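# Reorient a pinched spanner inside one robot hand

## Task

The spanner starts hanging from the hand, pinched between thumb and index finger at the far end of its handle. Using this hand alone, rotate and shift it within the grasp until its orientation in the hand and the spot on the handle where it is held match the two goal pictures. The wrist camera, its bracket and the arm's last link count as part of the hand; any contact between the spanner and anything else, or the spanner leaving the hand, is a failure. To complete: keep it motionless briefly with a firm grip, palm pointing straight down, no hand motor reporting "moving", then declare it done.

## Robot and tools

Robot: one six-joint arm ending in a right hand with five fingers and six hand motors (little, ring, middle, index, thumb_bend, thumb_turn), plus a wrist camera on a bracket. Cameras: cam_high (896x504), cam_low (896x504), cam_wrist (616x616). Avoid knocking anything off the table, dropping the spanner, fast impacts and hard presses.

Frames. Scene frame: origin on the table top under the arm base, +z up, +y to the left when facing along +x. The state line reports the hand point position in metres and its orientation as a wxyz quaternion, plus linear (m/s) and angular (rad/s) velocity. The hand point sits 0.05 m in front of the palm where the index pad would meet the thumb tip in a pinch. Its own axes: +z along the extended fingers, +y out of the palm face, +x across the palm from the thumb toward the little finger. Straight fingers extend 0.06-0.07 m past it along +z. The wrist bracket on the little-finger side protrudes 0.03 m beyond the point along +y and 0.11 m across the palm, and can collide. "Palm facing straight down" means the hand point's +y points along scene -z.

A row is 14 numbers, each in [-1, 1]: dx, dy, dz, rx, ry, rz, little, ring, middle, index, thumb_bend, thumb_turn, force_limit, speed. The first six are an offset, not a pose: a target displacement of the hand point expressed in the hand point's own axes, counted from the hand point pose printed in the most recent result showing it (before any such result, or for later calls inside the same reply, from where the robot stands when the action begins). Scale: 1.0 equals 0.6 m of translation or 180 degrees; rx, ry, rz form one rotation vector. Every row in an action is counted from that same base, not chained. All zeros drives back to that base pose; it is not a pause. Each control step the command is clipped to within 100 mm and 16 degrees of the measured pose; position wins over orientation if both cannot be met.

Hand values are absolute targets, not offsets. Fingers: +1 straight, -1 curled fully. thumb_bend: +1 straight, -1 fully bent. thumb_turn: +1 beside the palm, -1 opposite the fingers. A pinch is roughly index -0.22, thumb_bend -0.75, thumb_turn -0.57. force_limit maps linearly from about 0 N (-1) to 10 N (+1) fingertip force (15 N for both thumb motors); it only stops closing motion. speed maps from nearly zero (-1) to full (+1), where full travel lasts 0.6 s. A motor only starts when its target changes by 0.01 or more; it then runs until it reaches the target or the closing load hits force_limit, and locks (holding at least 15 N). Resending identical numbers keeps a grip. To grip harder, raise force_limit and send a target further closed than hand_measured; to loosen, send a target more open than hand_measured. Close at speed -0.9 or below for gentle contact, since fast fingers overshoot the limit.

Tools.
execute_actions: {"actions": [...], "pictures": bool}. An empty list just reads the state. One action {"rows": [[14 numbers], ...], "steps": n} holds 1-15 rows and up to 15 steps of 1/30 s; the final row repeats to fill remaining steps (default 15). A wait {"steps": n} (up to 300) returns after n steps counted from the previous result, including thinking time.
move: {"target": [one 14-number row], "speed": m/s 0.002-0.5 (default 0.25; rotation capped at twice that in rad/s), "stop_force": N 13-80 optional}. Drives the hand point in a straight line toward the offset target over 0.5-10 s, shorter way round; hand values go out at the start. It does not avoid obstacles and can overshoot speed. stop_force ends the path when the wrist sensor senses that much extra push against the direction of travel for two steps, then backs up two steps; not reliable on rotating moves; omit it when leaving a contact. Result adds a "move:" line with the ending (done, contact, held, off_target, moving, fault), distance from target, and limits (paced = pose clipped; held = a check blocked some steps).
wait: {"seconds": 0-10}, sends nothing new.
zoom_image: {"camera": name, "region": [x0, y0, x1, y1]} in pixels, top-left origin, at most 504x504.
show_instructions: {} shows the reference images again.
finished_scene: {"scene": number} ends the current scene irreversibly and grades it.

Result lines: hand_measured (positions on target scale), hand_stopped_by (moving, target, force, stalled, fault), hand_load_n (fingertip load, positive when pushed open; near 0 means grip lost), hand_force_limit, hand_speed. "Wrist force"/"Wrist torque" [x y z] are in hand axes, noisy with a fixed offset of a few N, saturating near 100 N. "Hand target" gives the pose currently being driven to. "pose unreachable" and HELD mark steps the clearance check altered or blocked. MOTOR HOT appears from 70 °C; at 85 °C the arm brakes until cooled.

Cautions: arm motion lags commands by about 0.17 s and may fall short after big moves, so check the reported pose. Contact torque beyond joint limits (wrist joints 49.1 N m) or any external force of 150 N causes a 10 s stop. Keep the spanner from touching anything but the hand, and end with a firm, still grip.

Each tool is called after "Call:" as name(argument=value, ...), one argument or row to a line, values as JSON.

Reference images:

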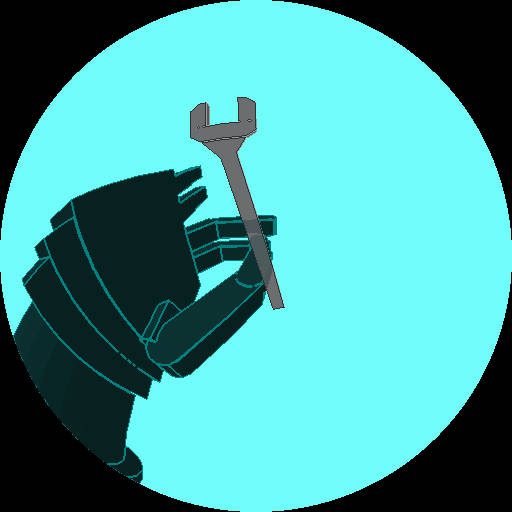

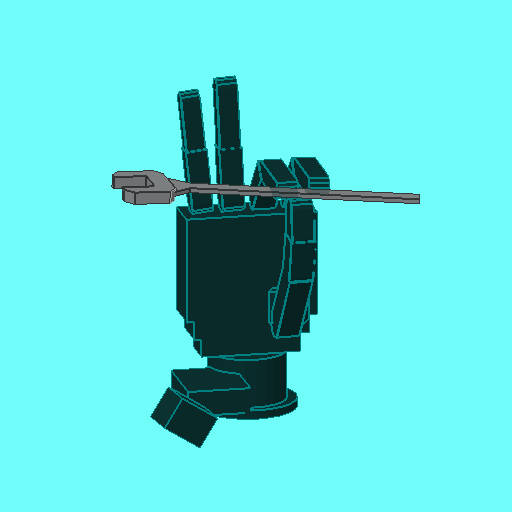

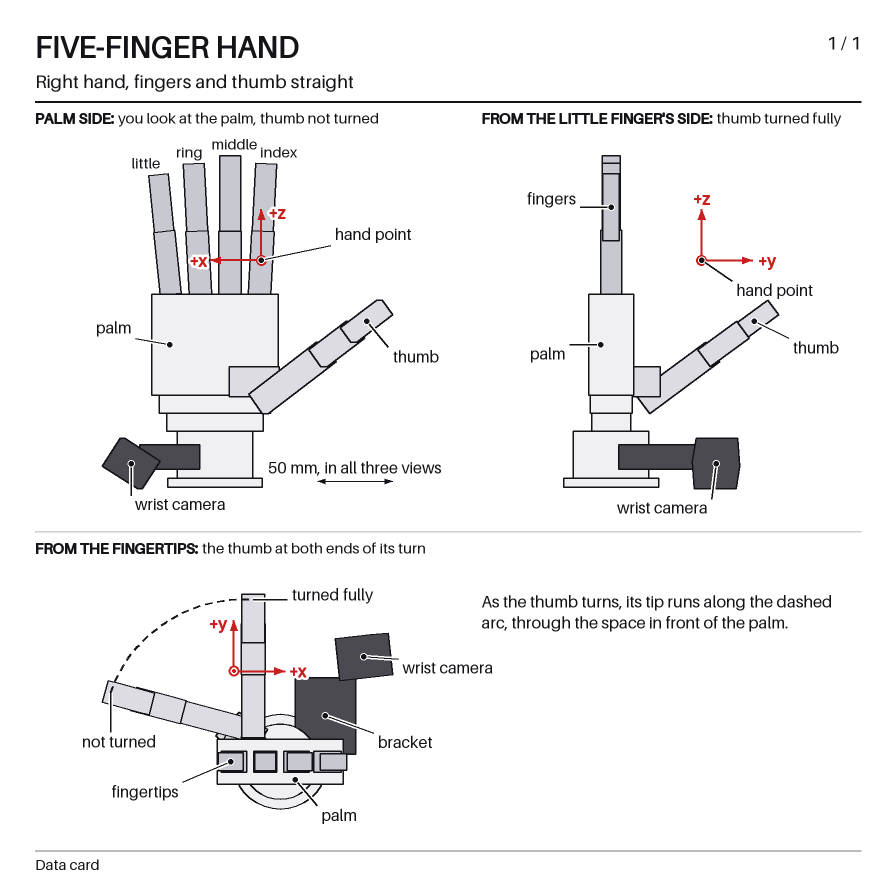

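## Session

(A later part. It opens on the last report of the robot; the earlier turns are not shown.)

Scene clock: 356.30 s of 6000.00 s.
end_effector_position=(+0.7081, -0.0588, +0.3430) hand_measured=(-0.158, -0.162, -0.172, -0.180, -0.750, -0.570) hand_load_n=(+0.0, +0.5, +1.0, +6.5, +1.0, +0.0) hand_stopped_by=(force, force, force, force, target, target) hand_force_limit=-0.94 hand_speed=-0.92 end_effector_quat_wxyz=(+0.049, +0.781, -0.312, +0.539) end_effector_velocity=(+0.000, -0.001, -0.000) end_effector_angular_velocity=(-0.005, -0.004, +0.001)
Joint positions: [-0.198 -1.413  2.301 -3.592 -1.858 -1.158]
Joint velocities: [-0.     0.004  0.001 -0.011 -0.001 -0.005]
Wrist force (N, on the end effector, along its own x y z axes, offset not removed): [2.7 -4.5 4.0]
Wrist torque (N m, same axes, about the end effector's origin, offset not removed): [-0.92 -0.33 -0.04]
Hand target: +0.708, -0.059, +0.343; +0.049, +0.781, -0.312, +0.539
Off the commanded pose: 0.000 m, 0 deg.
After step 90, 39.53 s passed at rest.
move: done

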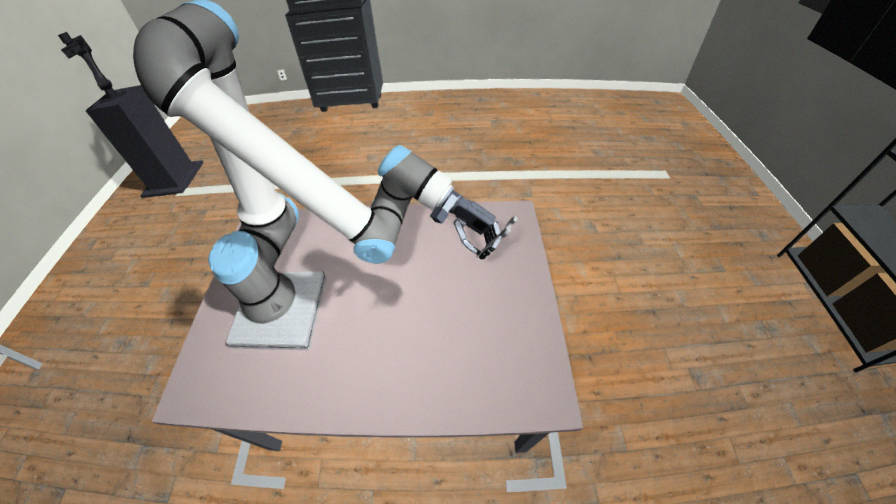

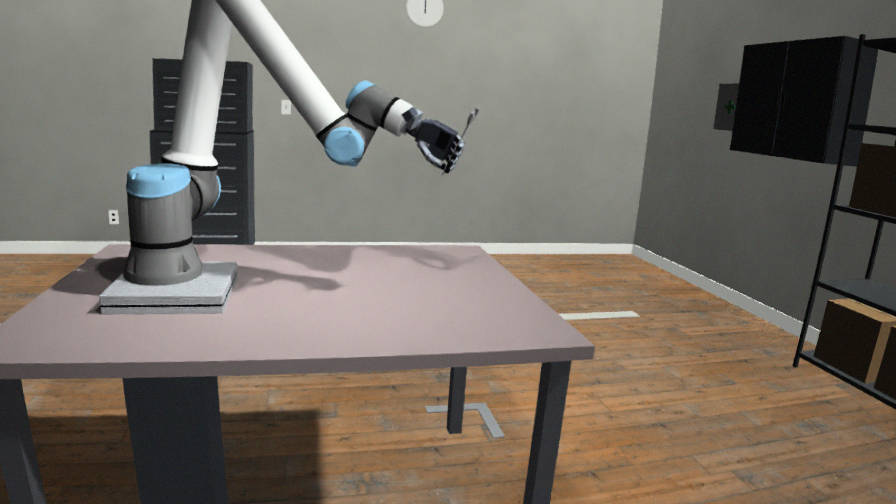

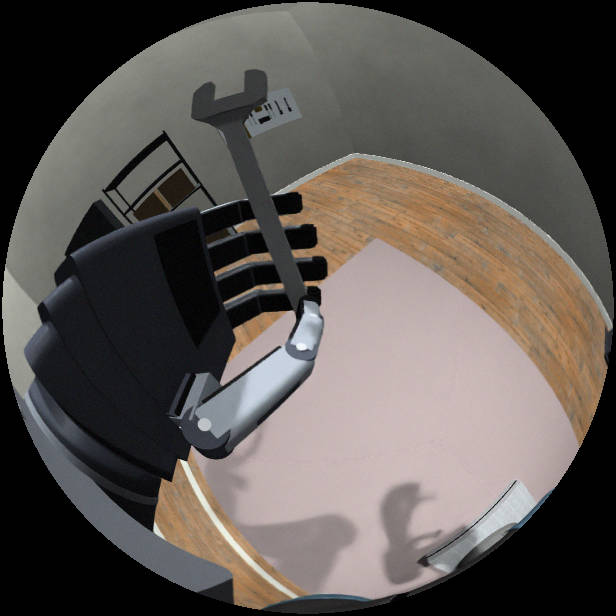

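Call:
execute_actions(
  actions=[
    {"rows": [[0,0,0,0,0,0,-0.35,-0.35,-0.35,-0.16,-0.75,-0.57,0.2,0.0],[0,0,0,0,0,0,-0.35,-0.35,-0.35,-0.16,-0.75,-0.57,0.2,0.0],[0,0,0,0,0,0,-0.35,-0.35,-0.35,-0.25,-0.75,-0.57,0.2,-0.5]], "steps": 12},
  ],
)

Scene clock: 365.53 s of 6000.00 s.
end_effector_position=(+0.7080, -0.0588, +0.3429) hand_measured=(-0.158, -0.162, -0.172, -0.178, -0.750, -0.570) hand_load_n=(+0.0, +0.5, +1.0, +6.5, +1.0, +0.0) hand_stopped_by=(force, force, force, force, target, target) hand_force_limit=0.20 hand_speed=-0.50 end_effector_quat_wxyz=(+0.049, +0.781, -0.312, +0.539) end_effector_velocity=(+0.000, +0.000, +0.000) end_effector_angular_velocity=(+0.000, -0.000, +0.001)
Joint positions: [-0.198 -1.413  2.301 -3.592 -1.859 -1.158]
Joint velocities: [ 0.    -0.001 -0.     0.     0.    -0.   ]
Wrist force (N, on the end effector, along its own x y z axes, offset not removed): [2.2 -5.9 -0.5]
Wrist torque (N m, same axes, about the end effector's origin, offset not removed): [-0.64 -0.17 0.02]
Hand target: +0.708, -0.059, +0.343; +0.049, +0.781, -0.312, +0.539
Off the commanded pose: 0.000 m, 0 deg.
Steps of this call (steps 1 to 90: nothing new was sent; then 5.83 s passed at rest; steps 91 to 102: all 12 steps of this action). Readings (end_effector_position | what the end effector reports):
91: (+0.7081, -0.0588, +0.3430) | hand_measured=(-0.158, -0.162, -0.172, -0.180, -0.750, -0.570) hand_load_n=(+0.0, +0.5, +1.0, +6.5, +1.0, +0.0) hand_stopped_by=(force, force, force, moving, target, target) hand_force_limit=0.20 hand_speed=0.00
92: (+0.7081, -0.0588, +0.3430) | hand_measured=(-0.158, -0.162, -0.172, -0.180, -0.750, -0.570) hand_load_n=(+0.0, +0.5, +1.0, +6.5, +1.0, +0.0) hand_stopped_by=(force, force, force, moving, target, target) hand_force_limit=0.20 hand_speed=0.00
94: (+0.7081, -0.0588, +0.3429) | hand_measured=(-0.158, -0.162, -0.172, -0.178, -0.750, -0.570) hand_load_n=(+0.0, +0.5, +1.0, +6.5, +1.0, +0.0) hand_stopped_by=(force, force, force, force, target, target) hand_force_limit=0.20 hand_speed=-0.50
98: (+0.7081, -0.0588, +0.3429) | hand_measured=(-0.158, -0.162, -0.172, -0.178, -0.750, -0.570) hand_load_n=(+0.0, +0.5, +1.0, +6.5, +1.0, +0.0) hand_stopped_by=(force, force, force, force, target, target) hand_force_limit=0.20 hand_speed=-0.50
102: the state above

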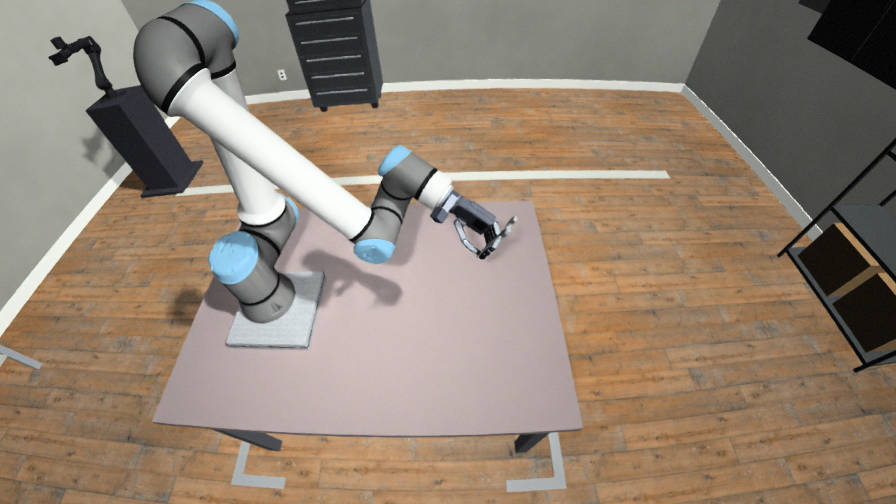

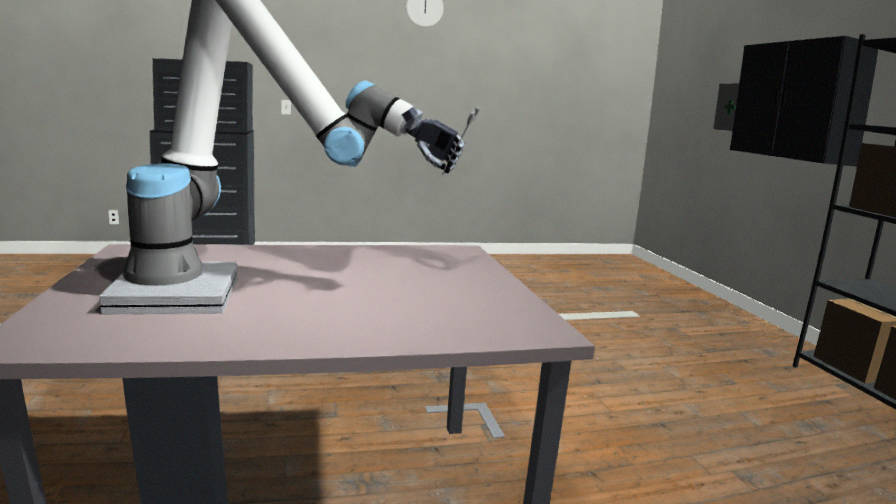

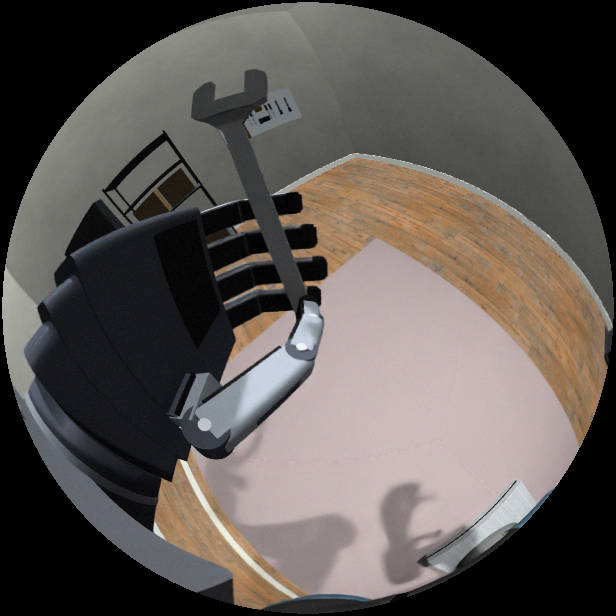

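Call:
execute_actions(
  actions=[
    {"rows": [[0,0,0,0,0,0,-0.35,-0.35,-0.35,-0.165,-0.75,-0.57,0.2,0.0],[0,0,0,0,0,0,-0.35,-0.35,-0.35,-0.165,-0.75,-0.57,0.2,0.0],[0,0,0,0,0,0,-0.35,-0.35,-0.35,-0.165,-0.75,-0.57,0.2,0.0],[0,0,0,0,0,0,-0.35,-0.35,-0.35,-0.165,-0.75,-0.57,0.2,0.0],[0,0,0,0,0,0,-0.35,-0.35,-0.35,-0.25,-0.75,-0.57,0.2,-0.5]], "steps": 12},
  ],
)

Scene clock: 377.77 s of 6000.00 s.
end_effector_position=(+0.7081, -0.0588, +0.3430) hand_measured=(-0.158, -0.162, -0.172, -0.186, -0.750, -0.570) hand_load_n=(+0.0, +0.5, +0.5, +9.0, +1.0, +0.0) hand_stopped_by=(force, force, force, force, target, target) hand_force_limit=0.20 hand_speed=-0.50 end_effector_quat_wxyz=(+0.049, +0.781, -0.312, +0.539) end_effector_velocity=(+0.000, +0.000, -0.000) end_effector_angular_velocity=(+0.001, -0.001, -0.000)
Joint positions: [-0.198 -1.413  2.301 -3.592 -1.858 -1.158]
Joint velocities: [ 0.     0.    -0.    -0.     0.     0.001]
Wrist force (N, on the end effector, along its own x y z axes, offset not removed): [2.2 -4.0 1.1]
Wrist torque (N m, same axes, about the end effector's origin, offset not removed): [-0.41 -0.20 0.02]
Hand target: +0.708, -0.059, +0.343; +0.049, +0.781, -0.312, +0.539
Off the commanded pose: 0.000 m, 0 deg.
Steps of this call (steps 1 to 90: nothing new was sent; then 8.83 s passed at rest; steps 91 to 102: all 12 steps of this action). Readings (end_effector_position | what the end effector reports):
91: (+0.7081, -0.0588, +0.3430) | hand_measured=(-0.158, -0.162, -0.172, -0.178, -0.750, -0.570) hand_load_n=(+0.0, +0.5, +1.0, +6.5, +1.0, +0.0) hand_stopped_by=(force, force, force, moving, target, target) hand_force_limit=0.20 hand_speed=0.00
92: (+0.7081, -0.0588, +0.3430) | hand_measured=(-0.158, -0.162, -0.172, -0.178, -0.750, -0.570) hand_load_n=(+0.0, +0.5, +1.0, +6.5, +1.0, +0.0) hand_stopped_by=(force, force, force, moving, target, target) hand_force_limit=0.20 hand_speed=0.00
94: (+0.7081, -0.0588, +0.3430) | hand_measured=(-0.158, -0.162, -0.172, -0.166, -0.750, -0.570) hand_load_n=(+0.0, +0.0, +1.5, +1.0, +0.5, +0.0) hand_stopped_by=(force, force, force, moving, target, target) hand_force_limit=0.20 hand_speed=0.00
98: (+0.7081, -0.0588, +0.3430) | hand_measured=(-0.158, -0.162, -0.172, -0.186, -0.750, -0.570) hand_load_n=(+0.0, +0.5, +0.5, +9.0, +1.0, +0.0) hand_stopped_by=(force, force, force, force, target, target) hand_force_limit=0.20 hand_speed=-0.50
102: the state above

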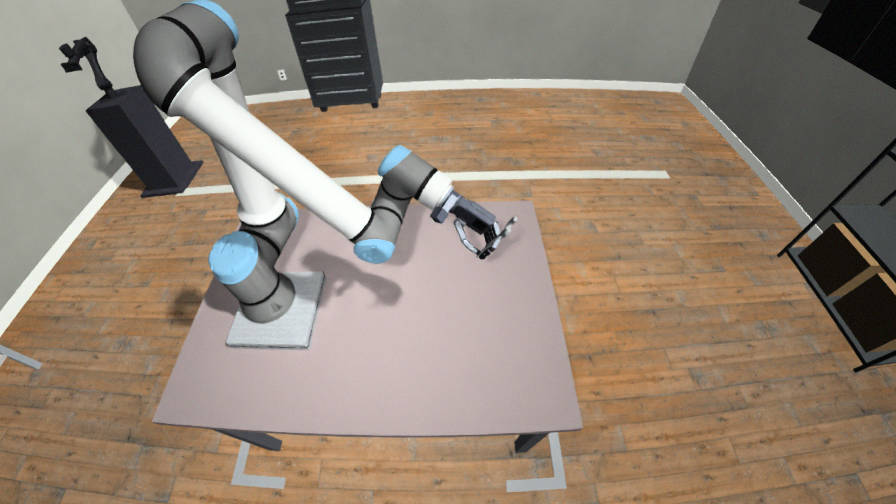

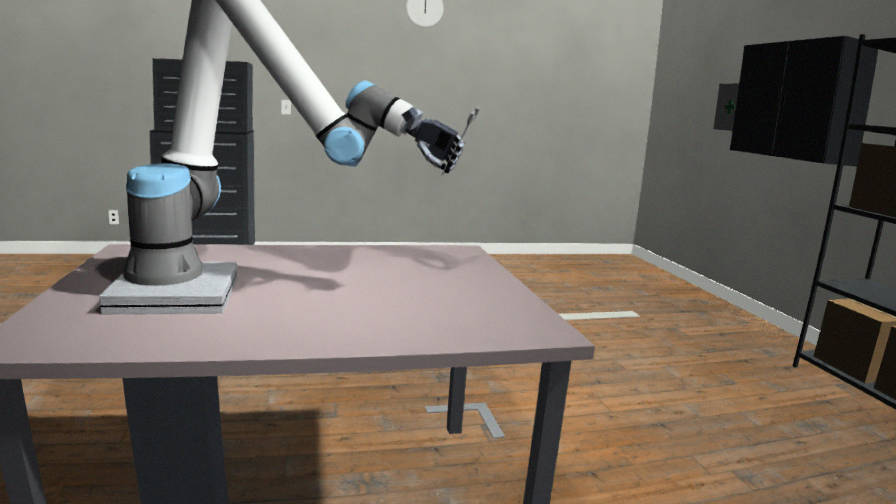

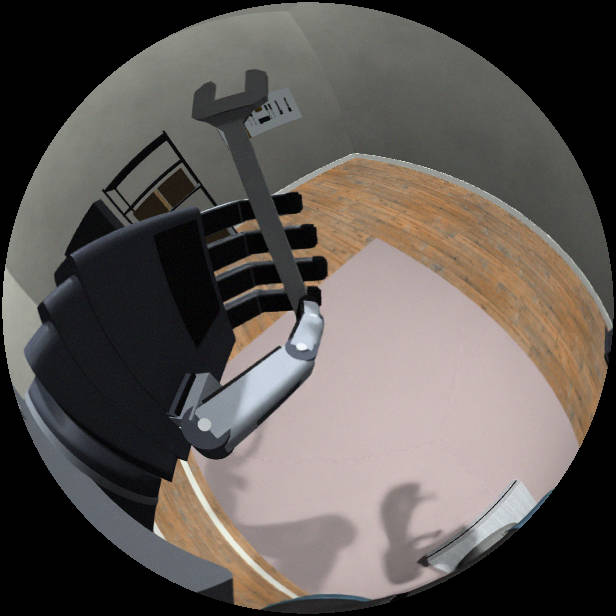

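Call:
execute_actions(
  actions=[
    {"rows": [[0,0,0,0,0,0,-0.35,-0.14,-0.15,-0.25,-0.75,-0.57,0.2,-0.8]], "steps": 12},
  ],
  pictures=false,
)

Call:
execute_actions(
  actions=[
    {"rows": [[0,0,0,0,0,0,-0.35,-0.14,-0.15,-0.16,-0.75,-0.57,0.0,0.0],[0,0,0,0,0,0,-0.35,-0.14,-0.15,-0.16,-0.75,-0.57,0.0,0.0],[0,0,0,0,0,0,-0.35,-0.14,-0.15,-0.16,-0.75,-0.57,0.0,0.0],[0,0,0,0,0,0,-0.35,-0.14,-0.15,-0.25,-0.75,-0.57,0.0,-0.5]], "steps": 12},
  ],
)

Scene clock: 410.00 s of 6000.00 s.
end_effector_position=(+0.7080, -0.0588, +0.3429) hand_measured=(-0.158, -0.140, -0.150, -0.186, -0.750, -0.570) hand_load_n=(+0.5, +0.0, +0.0, +9.5, +1.0, +0.0) hand_stopped_by=(force, target, target, force, target, target) hand_force_limit=0.20 hand_speed=-0.80 end_effector_quat_wxyz=(+0.049, +0.781, -0.312, +0.539) end_effector_velocity=(+0.000, +0.002, -0.000) end_effector_angular_velocity=(+0.000, +0.001, +0.003)
Joint positions: [-0.198 -1.413  2.301 -3.592 -1.859 -1.158]
Joint velocities: [ 0.003  0.001 -0.     0.    -0.     0.   ]
Wrist force (N, on the end effector, along its own x y z axes, offset not removed): [-1.2 -2.6 1.1]
Wrist torque (N m, same axes, about the end effector's origin, offset not removed): [-0.13 0.46 -0.15]
Hand target: +0.708, -0.059, +0.343; +0.049, +0.781, -0.312, +0.539
Off the commanded pose: 0.000 m, 0 deg.
Steps of this call (steps 1 to 90: nothing new was sent; then 28.83 s passed at rest; steps 91 to 102: all 12 steps of this action). Readings (end_effector_position | what the end effector reports):
91: (+0.7080, -0.0588, +0.3429) | hand_measured=(-0.158, -0.162, -0.172, -0.186, -0.750, -0.570) hand_load_n=(+0.0, +0.5, +0.5, +9.0, +1.0, +0.0) hand_stopped_by=(force, moving, moving, force, target, target) hand_force_limit=0.20 hand_speed=-0.80
92: (+0.7080, -0.0588, +0.3429) | hand_measured=(-0.158, -0.162, -0.172, -0.186, -0.750, -0.570) hand_load_n=(+0.0, +0.5, +0.5, +9.0, +1.0, +0.0) hand_stopped_by=(force, moving, moving, force, target, target) hand_force_limit=0.20 hand_speed=-0.80
94: (+0.7080, -0.0588, +0.3429) | hand_measured=(-0.158, -0.152, -0.162, -0.186, -0.750, -0.570) hand_load_n=(+0.5, +0.0, +0.0, +9.5, +1.0, +0.0) hand_stopped_by=(force, moving, moving, force, target, target) hand_force_limit=0.20 hand_speed=-0.80
98: (+0.7080, -0.0588, +0.3429) | hand_measured=(-0.158, -0.140, -0.150, -0.186, -0.750, -0.570) hand_load_n=(+0.5, +0.0, +0.0, +9.5, +1.0, +0.0) hand_stopped_by=(force, moving, target, force, target, target) hand_force_limit=0.20 hand_speed=-0.80
102: the state above

Scene clock: 410.40 s of 6000.00 s.
end_effector_position=(+0.7080, -0.0588, +0.3429) hand_measured=(-0.158, -0.140, -0.150, -0.182, -0.750, -0.570) hand_load_n=(+0.5, +0.0, +0.0, +8.0, +1.0, +0.0) hand_stopped_by=(force, target, target, force, target, target) hand_force_limit=0.00 hand_speed=-0.50 end_effector_quat_wxyz=(+0.049, +0.781, -0.312, +0.539) end_effector_velocity=(+0.000, +0.001, -0.000) end_effector_angular_velocity=(+0.000, +0.000, +0.002)
Joint positions: [-0.198 -1.413  2.301 -3.592 -1.859 -1.158]
Joint velocities: [ 0.002  0.    -0.    -0.     0.     0.   ]
Wrist force (N, on the end effector, along its own x y z axes, offset not removed): [-0.7 -4.0 2.0]
Wrist torque (N m, same axes, about the end effector's origin, offset not removed): [-0.46 0.26 -0.03]
Hand target: +0.708, -0.059, +0.343; +0.049, +0.781, -0.312, +0.539
Off the commanded pose: 0.000 m, 0 deg.
Steps of this call (steps 1 to 12: all 12 steps of this action). Readings (end_effector_position | what the end effector reports):
1: (+0.7080, -0.0588, +0.3429) | hand_measured=(-0.158, -0.140, -0.150, -0.186, -0.750, -0.570) hand_load_n=(+0.5, +0.0, +0.0, +9.5, +1.0, +0.0) hand_stopped_by=(force, target, target, moving, target, target) hand_force_limit=0.00 hand_speed=0.00
2: (+0.7080, -0.0588, +0.3429) | hand_measured=(-0.158, -0.140, -0.150, -0.186, -0.750, -0.570) hand_load_n=(+0.5, +0.0, +0.0, +9.5, +1.0, +0.0) hand_stopped_by=(force, target, target, moving, target, target) hand_force_limit=0.00 hand_speed=0.00
4: (+0.7080, -0.0588, +0.3429) | hand_measured=(-0.158, -0.140, -0.150, -0.162, -0.750, -0.570) hand_load_n=(+0.5, +0.0, +0.0, +0.5, +0.5, +0.5) hand_stopped_by=(force, target, target, moving, target, target) hand_force_limit=0.00 hand_speed=-0.50
8: (+0.7080, -0.0588, +0.3429) | hand_measured=(-0.158, -0.140, -0.150, -0.182, -0.750, -0.570) hand_load_n=(+0.5, +0.0, +0.0, +8.0, +1.0, +0.0) hand_stopped_by=(force, target, target, force, target, target) hand_force_limit=0.00 hand_speed=-0.50
12: the state above

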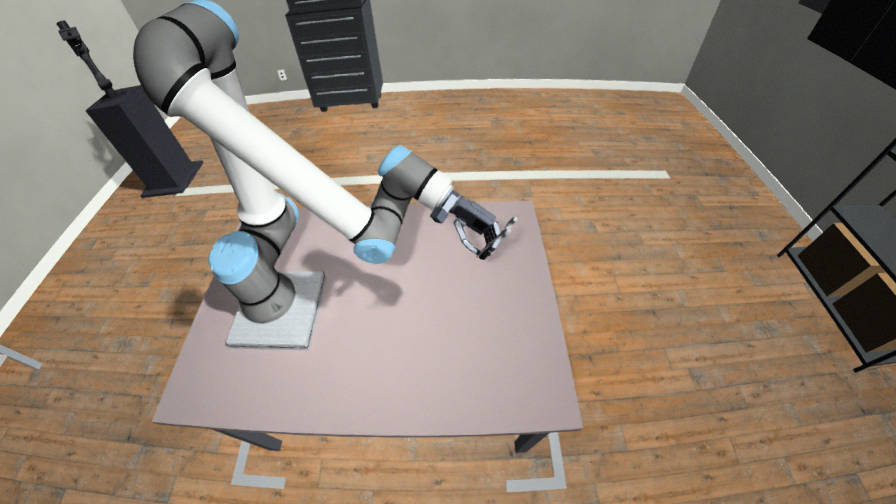

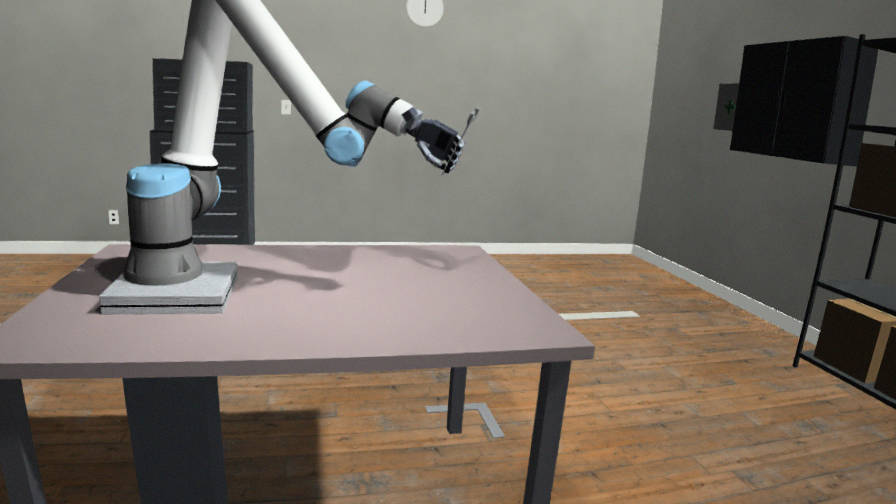

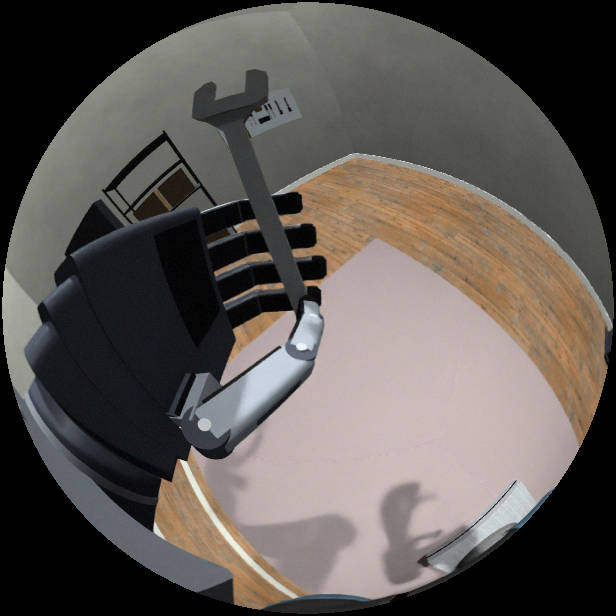

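Call:
execute_actions(
  actions=[
    {"rows": [[0,0,0,0,0,0,-0.35,-0.14,-0.15,-0.15,-0.75,-0.57,0.0,0.3],[0,0,0,0,0,0,-0.35,-0.14,-0.15,-0.15,-0.75,-0.57,0.0,0.3],[0,0,0,0,0,0,-0.35,-0.14,-0.15,-0.15,-0.75,-0.57,0.0,0.3],[0,0,0,0,0,0,-0.35,-0.14,-0.15,-0.25,-0.75,-0.57,0.0,-0.5]], "steps": 12},
  ],
)

Scene clock: 427.37 s of 6000.00 s.
end_effector_position=(+0.7080, -0.0588, +0.3429) hand_measured=(-0.158, -0.140, -0.150, -0.190, -0.748, -0.570) hand_load_n=(+1.0, +0.0, +0.0, +11.0, +2.0, +0.5) hand_stopped_by=(force, target, target, force, target, target) hand_force_limit=0.00 hand_speed=-0.50 end_effector_quat_wxyz=(+0.049, +0.781, -0.312, +0.539) end_effector_velocity=(-0.000, +0.002, +0.001) end_effector_angular_velocity=(-0.001, -0.001, +0.002)
Joint positions: [-0.198 -1.413  2.301 -3.592 -1.859 -1.158]
Joint velocities: [ 0.002 -0.001  0.    -0.    -0.    -0.   ]
Wrist force (N, on the end effector, along its own x y z axes, offset not removed): [-1.9 -2.5 -0.7]
Wrist torque (N m, same axes, about the end effector's origin, offset not removed): [-0.01 0.51 -0.31]
Hand target: +0.708, -0.059, +0.343; +0.049, +0.781, -0.312, +0.539
Off the commanded pose: 0.000 m, 0 deg.
Steps of this call (steps 1 to 90: nothing new was sent; then 13.57 s passed at rest; steps 91 to 102: all 12 steps of this action). Readings (end_effector_position | what the end effector reports):
91: (+0.7080, -0.0588, +0.3429) | hand_measured=(-0.158, -0.140, -0.150, -0.182, -0.750, -0.570) hand_load_n=(+0.5, +0.0, +0.0, +8.0, +1.0, +0.0) hand_stopped_by=(force, target, target, moving, target, target) hand_force_limit=0.00 hand_speed=0.30
92: (+0.7080, -0.0588, +0.3429) | hand_measured=(-0.158, -0.140, -0.150, -0.182, -0.750, -0.570) hand_load_n=(+0.5, +0.0, +0.0, +8.0, +1.0, +0.0) hand_stopped_by=(force, target, target, moving, target, target) hand_force_limit=0.00 hand_speed=0.30
94: (+0.7080, -0.0588, +0.3429) | hand_measured=(-0.158, -0.140, -0.150, -0.154, -0.750, -0.570) hand_load_n=(+0.0, +0.0, +0.0, +0.0, +0.0, +0.0) hand_stopped_by=(force, target, target, moving, target, target) hand_force_limit=0.00 hand_speed=-0.50
98: (+0.7080, -0.0588, +0.3429) | hand_measured=(-0.158, -0.140, -0.150, -0.190, -0.748, -0.570) hand_load_n=(+0.5, +0.0, +0.0, +11.0, +2.0, +0.5) hand_stopped_by=(force, target, target, force, target, target) hand_force_limit=0.00 hand_speed=-0.50
102: the state above

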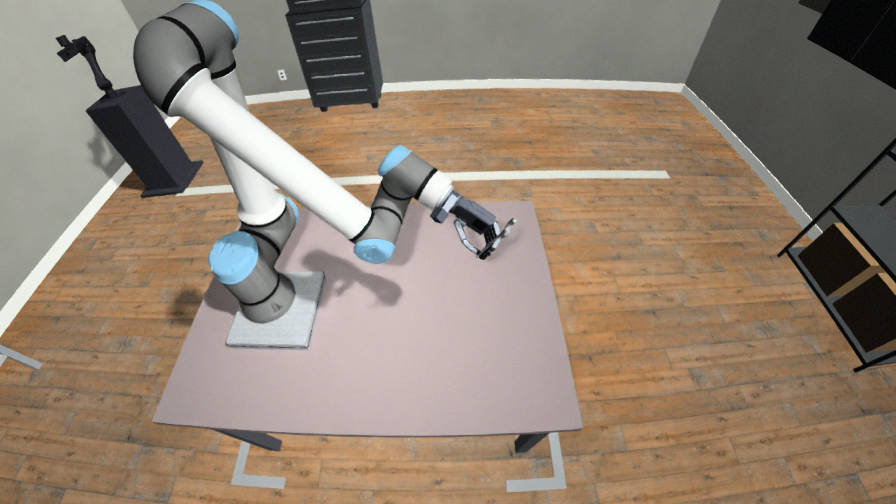

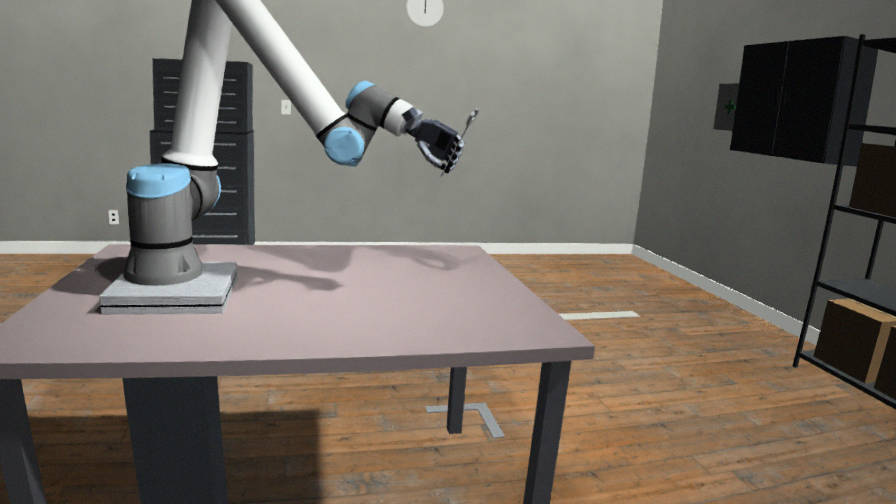

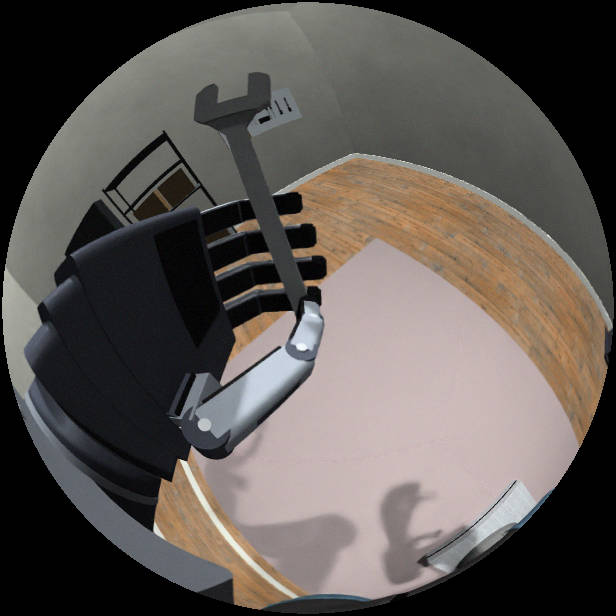

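Call:
execute_actions(
  actions=[
    {"rows": [[0,0,0,0,0,0,-0.35,-0.14,-0.15,-0.15,-0.75,-0.57,0.3,0.3],[0,0,0,0,0,0,-0.35,-0.14,-0.15,-0.15,-0.75,-0.57,0.3,0.3],[0,0,0,0,0,0,-0.35,-0.14,-0.15,-0.15,-0.75,-0.57,0.3,0.3],[0,0,0,0,0,0,-0.35,-0.14,-0.15,-0.15,-0.75,-0.57,0.3,0.3],[0,0,0,0,0,0,-0.35,-0.14,-0.15,-0.182,-0.75,-0.57,0.3,-0.5]], "steps": 12},
  ],
)

Scene clock: 445.53 s of 6000.00 s.
end_effector_position=(+0.7080, -0.0588, +0.3429) hand_measured=(-0.158, -0.140, -0.150, -0.180, -0.748, -0.570) hand_load_n=(+0.5, +0.0, +0.0, +6.5, +2.0, +1.0) hand_stopped_by=(force, target, target, force, target, target) hand_force_limit=0.30 hand_speed=-0.50 end_effector_quat_wxyz=(+0.049, +0.781, -0.312, +0.539) end_effector_velocity=(+0.000, +0.001, +0.000) end_effector_angular_velocity=(-0.000, -0.000, +0.001)
Joint positions: [-0.198 -1.413  2.301 -3.592 -1.859 -1.158]
Joint velocities: [ 0.001 -0.     0.     0.    -0.     0.   ]
Wrist force (N, on the end effector, along its own x y z axes, offset not removed): [-3.4 -4.9 3.1]
Wrist torque (N m, same axes, about the end effector's origin, offset not removed): [-0.66 0.72 -0.44]
Hand target: +0.708, -0.059, +0.343; +0.049, +0.781, -0.312, +0.539
Off the commanded pose: 0.000 m, 0 deg.
Steps of this call (steps 1 to 90: nothing new was sent; then 14.77 s passed at rest; steps 91 to 102: all 12 steps of this action). Readings (end_effector_position | what the end effector reports):
91: (+0.7080, -0.0588, +0.3429) | hand_measured=(-0.158, -0.140, -0.150, -0.190, -0.748, -0.570) hand_load_n=(+1.0, +0.0, +0.0, +11.0, +2.0, +0.5) hand_stopped_by=(force, target, target, moving, target, target) hand_force_limit=0.30 hand_speed=0.30
92: (+0.7080, -0.0588, +0.3429) | hand_measured=(-0.158, -0.140, -0.150, -0.190, -0.748, -0.570) hand_load_n=(+1.0, +0.0, +0.0, +11.0, +2.0, +0.5) hand_stopped_by=(force, target, target, moving, target, target) hand_force_limit=0.30 hand_speed=0.30
94: (+0.7080, -0.0588, +0.3429) | hand_measured=(-0.158, -0.140, -0.150, -0.154, -0.750, -0.570) hand_load_n=(+0.0, +0.0, +0.0, +0.0, +0.0, +0.0) hand_stopped_by=(force, target, target, moving, target, target) hand_force_limit=0.30 hand_speed=0.30
98: (+0.7080, -0.0588, +0.3429) | hand_measured=(-0.158, -0.140, -0.150, -0.180, -0.748, -0.570) hand_load_n=(+0.5, +0.0, +0.0, +6.5, +2.0, +1.0) hand_stopped_by=(force, target, target, force, target, target) hand_force_limit=0.30 hand_speed=-0.50
102: the state above

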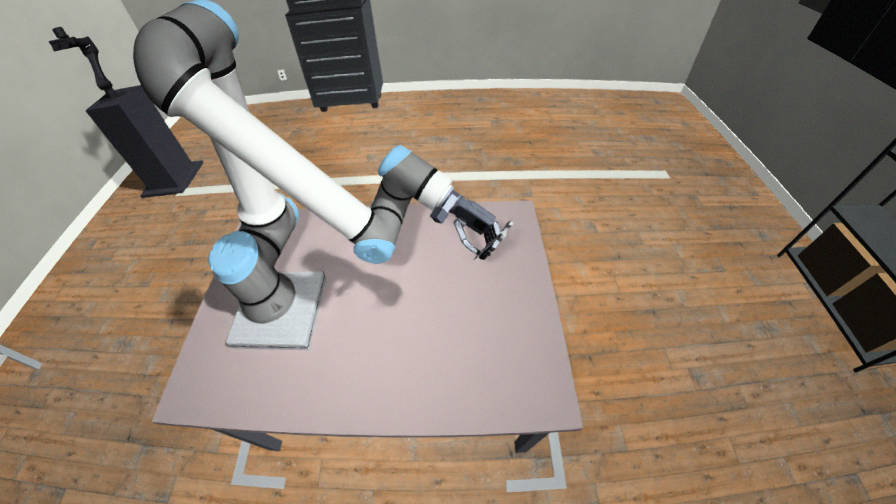

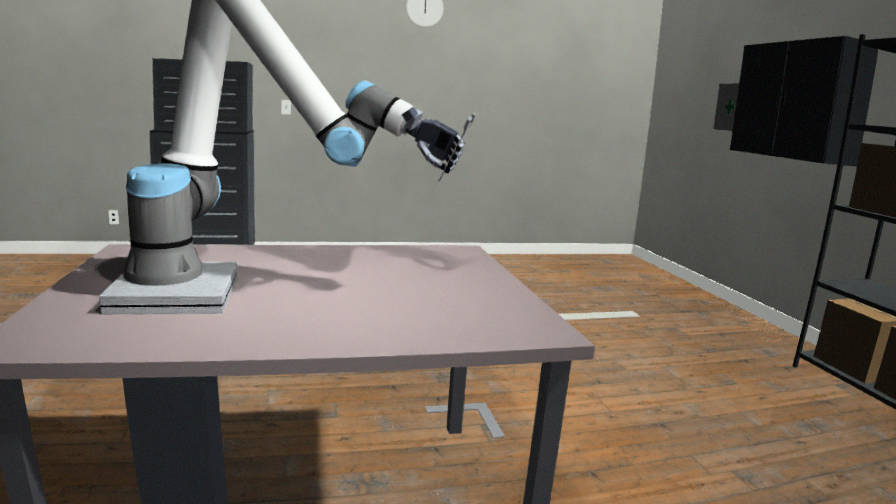

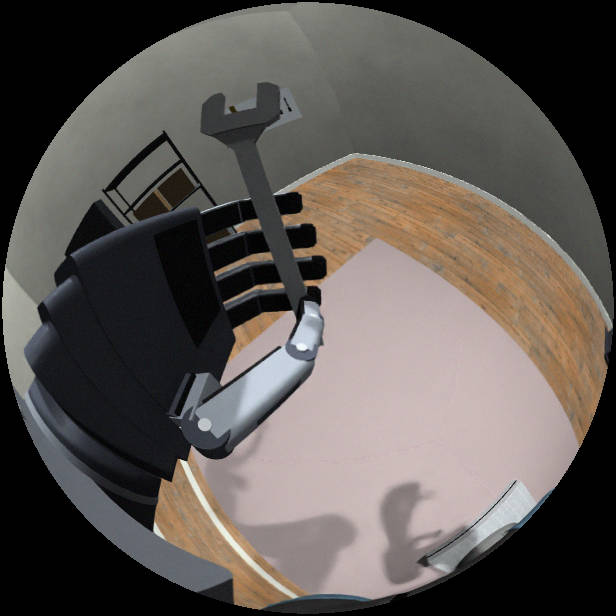

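Call:
zoom_image(
  camera="cam_wrist",
  region=[220, 220, 400, 400],
)

Call:
zoom_image(
  camera="cam_low",
  region=[390, 90, 500, 200],
)

Region (220, 220, 400, 400) of cam_wrist's 616x616 image, scaled by 2.800, with more detail than that image has.

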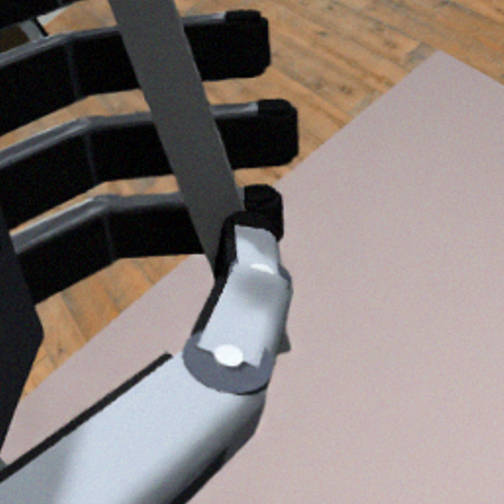

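Region (390, 90, 500, 200) of cam_low's 896x504 image, scaled by 4.582, with more detail than that image has.

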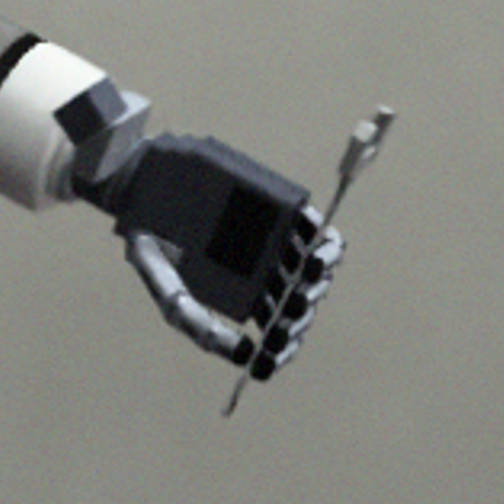

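Call:
move(
  target=[0, 0, 0, 0, 0, 0.044, -0.35, -0.14, -0.15, -0.182, -0.75, -0.57, 0.3, -0.5],
  speed=0.1,
)

Call:
execute_actions(
  actions=[
    {"rows": [[0,0,0,0,0,0,-0.35,-0.14,-0.15,-0.15,-0.75,-0.57,0.4,0.3],[0,0,0,0,0,0,-0.35,-0.14,-0.15,-0.15,-0.75,-0.57,0.4,0.3],[0,0,0,0,0,0,-0.35,-0.14,-0.15,-0.15,-0.75,-0.57,0.4,0.3],[0,0,0,0,0,0,-0.35,-0.14,-0.15,-0.184,-0.75,-0.57,0.4,-0.5]], "steps": 12},
  ],
)

Scene clock: 505.77 s of 6000.00 s.
end_effector_position=(+0.7081, -0.0588, +0.3430) hand_measured=(-0.158, -0.140, -0.150, -0.180, -0.748, -0.570) hand_load_n=(+0.5, +0.0, +0.0, +6.5, +2.0, +1.0) hand_stopped_by=(force, target, target, force, target, target) hand_force_limit=0.30 hand_speed=-0.50 end_effector_quat_wxyz=(+0.012, +0.757, -0.365, +0.541) end_effector_velocity=(-0.000, +0.000, -0.000) end_effector_angular_velocity=(+0.008, -0.003, -0.004)
Joint positions: [-0.212 -1.425  2.301 -3.581 -1.846 -1.026]
Joint velocities: [-0.001 -0.     0.     0.001  0.001  0.009]
Wrist force (N, on the end effector, along its own x y z axes, offset not removed): [-4.0 -5.4 -0.1]
Wrist torque (N m, same axes, about the end effector's origin, offset not removed): [-0.65 0.90 -0.47]
Hand target: +0.708, -0.059, +0.343; +0.012, +0.757, -0.366, +0.541
Off the commanded pose: 0.000 m, 0 deg.
After step 90, 56.23 s passed at rest.
move: done

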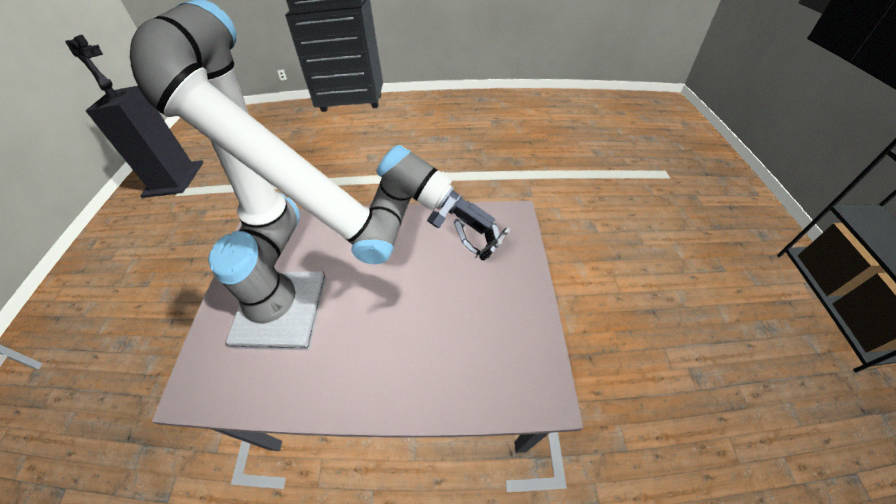

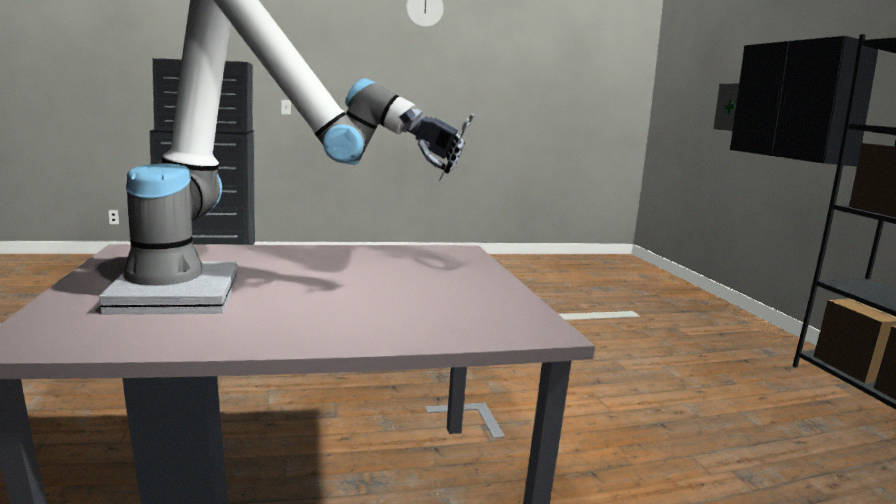

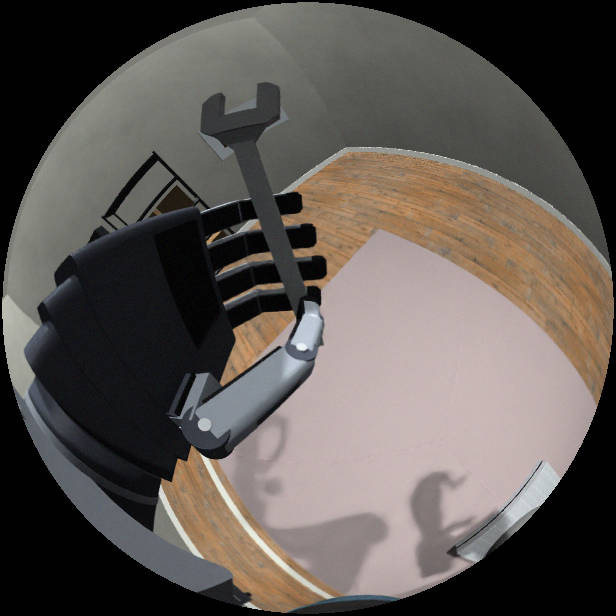

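Scene clock: 506.17 s of 6000.00 s.
end_effector_position=(+0.7081, -0.0588, +0.3430) hand_measured=(-0.158, -0.140, -0.150, -0.180, -0.748, -0.570) hand_load_n=(+0.5, +0.0, +0.0, +7.0, +2.0, +1.0) hand_stopped_by=(force, target, target, force, target, target) hand_force_limit=0.40 hand_speed=-0.50 end_effector_quat_wxyz=(+0.012, +0.757, -0.365, +0.541) end_effector_velocity=(-0.000, +0.000, +0.001) end_effector_angular_velocity=(-0.002, -0.000, +0.001)
Joint positions: [-0.212 -1.425  2.301 -3.581 -1.845 -1.026]
Joint velocities: [ 0.001 -0.001 -0.    -0.    -0.    -0.002]
Wrist force (N, on the end effector, along its own x y z axes, offset not removed): [0.6 -1.7 -0.4]
Wrist torque (N m, same axes, about the end effector's origin, offset not removed): [0.07 0.26 -0.12]
Hand target: +0.708, -0.059, +0.343; +0.012, +0.757, -0.365, +0.541
Off the commanded pose: 0.000 m, 0 deg.
Steps of this call (steps 1 to 12: all 12 steps of this action). Readings (end_effector_position | what the end effector reports):
1: (+0.7081, -0.0588, +0.3430) | hand_measured=(-0.158, -0.140, -0.150, -0.180, -0.748, -0.570) hand_load_n=(+0.5, +0.0, +0.0, +6.5, +2.0, +1.0) hand_stopped_by=(force, target, target, moving, target, target) hand_force_limit=0.40 hand_speed=0.30
2: (+0.7081, -0.0588, +0.3430) | hand_measured=(-0.158, -0.140, -0.150, -0.180, -0.748, -0.570) hand_load_n=(+0.5, +0.0, +0.0, +6.5, +2.0, +1.0) hand_stopped_by=(force, target, target, moving, target, target) hand_force_limit=0.40 hand_speed=0.30
4: (+0.7081, -0.0588, +0.3430) | hand_measured=(-0.158, -0.140, -0.150, -0.152, -0.750, -0.570) hand_load_n=(+0.0, +0.0, +0.0, +0.0, +0.0, +0.0) hand_stopped_by=(force, target, target, moving, target, target) hand_force_limit=0.40 hand_speed=-0.50
8: (+0.7081, -0.0588, +0.3430) | hand_measured=(-0.158, -0.140, -0.150, -0.180, -0.748, -0.570) hand_load_n=(+0.5, +0.0, +0.0, +7.0, +2.0, +1.0) hand_stopped_by=(force, target, target, force, target, target) hand_force_limit=0.40 hand_speed=-0.50
12: the state above

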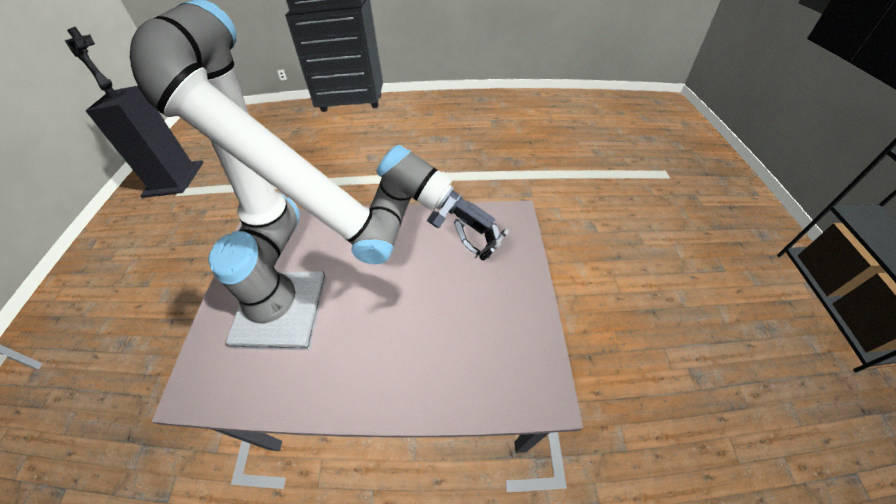

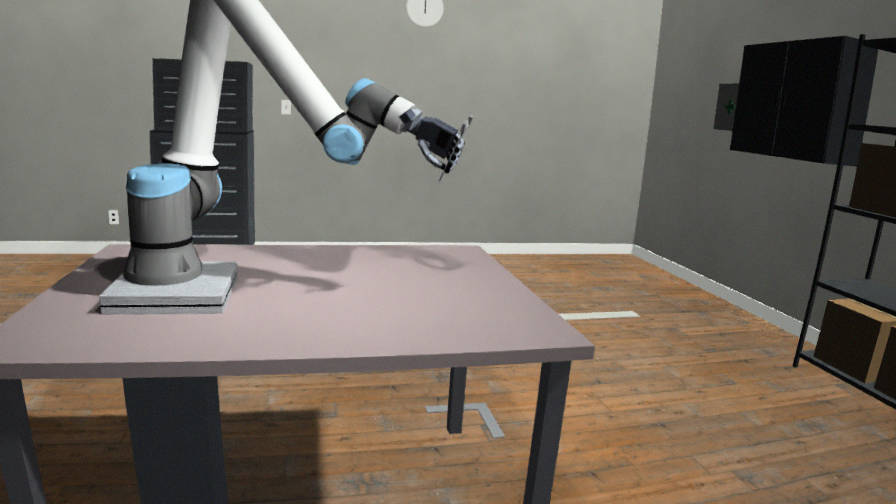

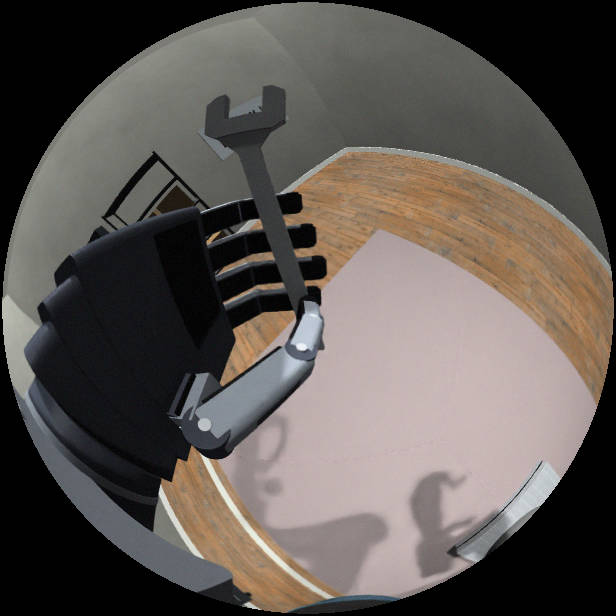

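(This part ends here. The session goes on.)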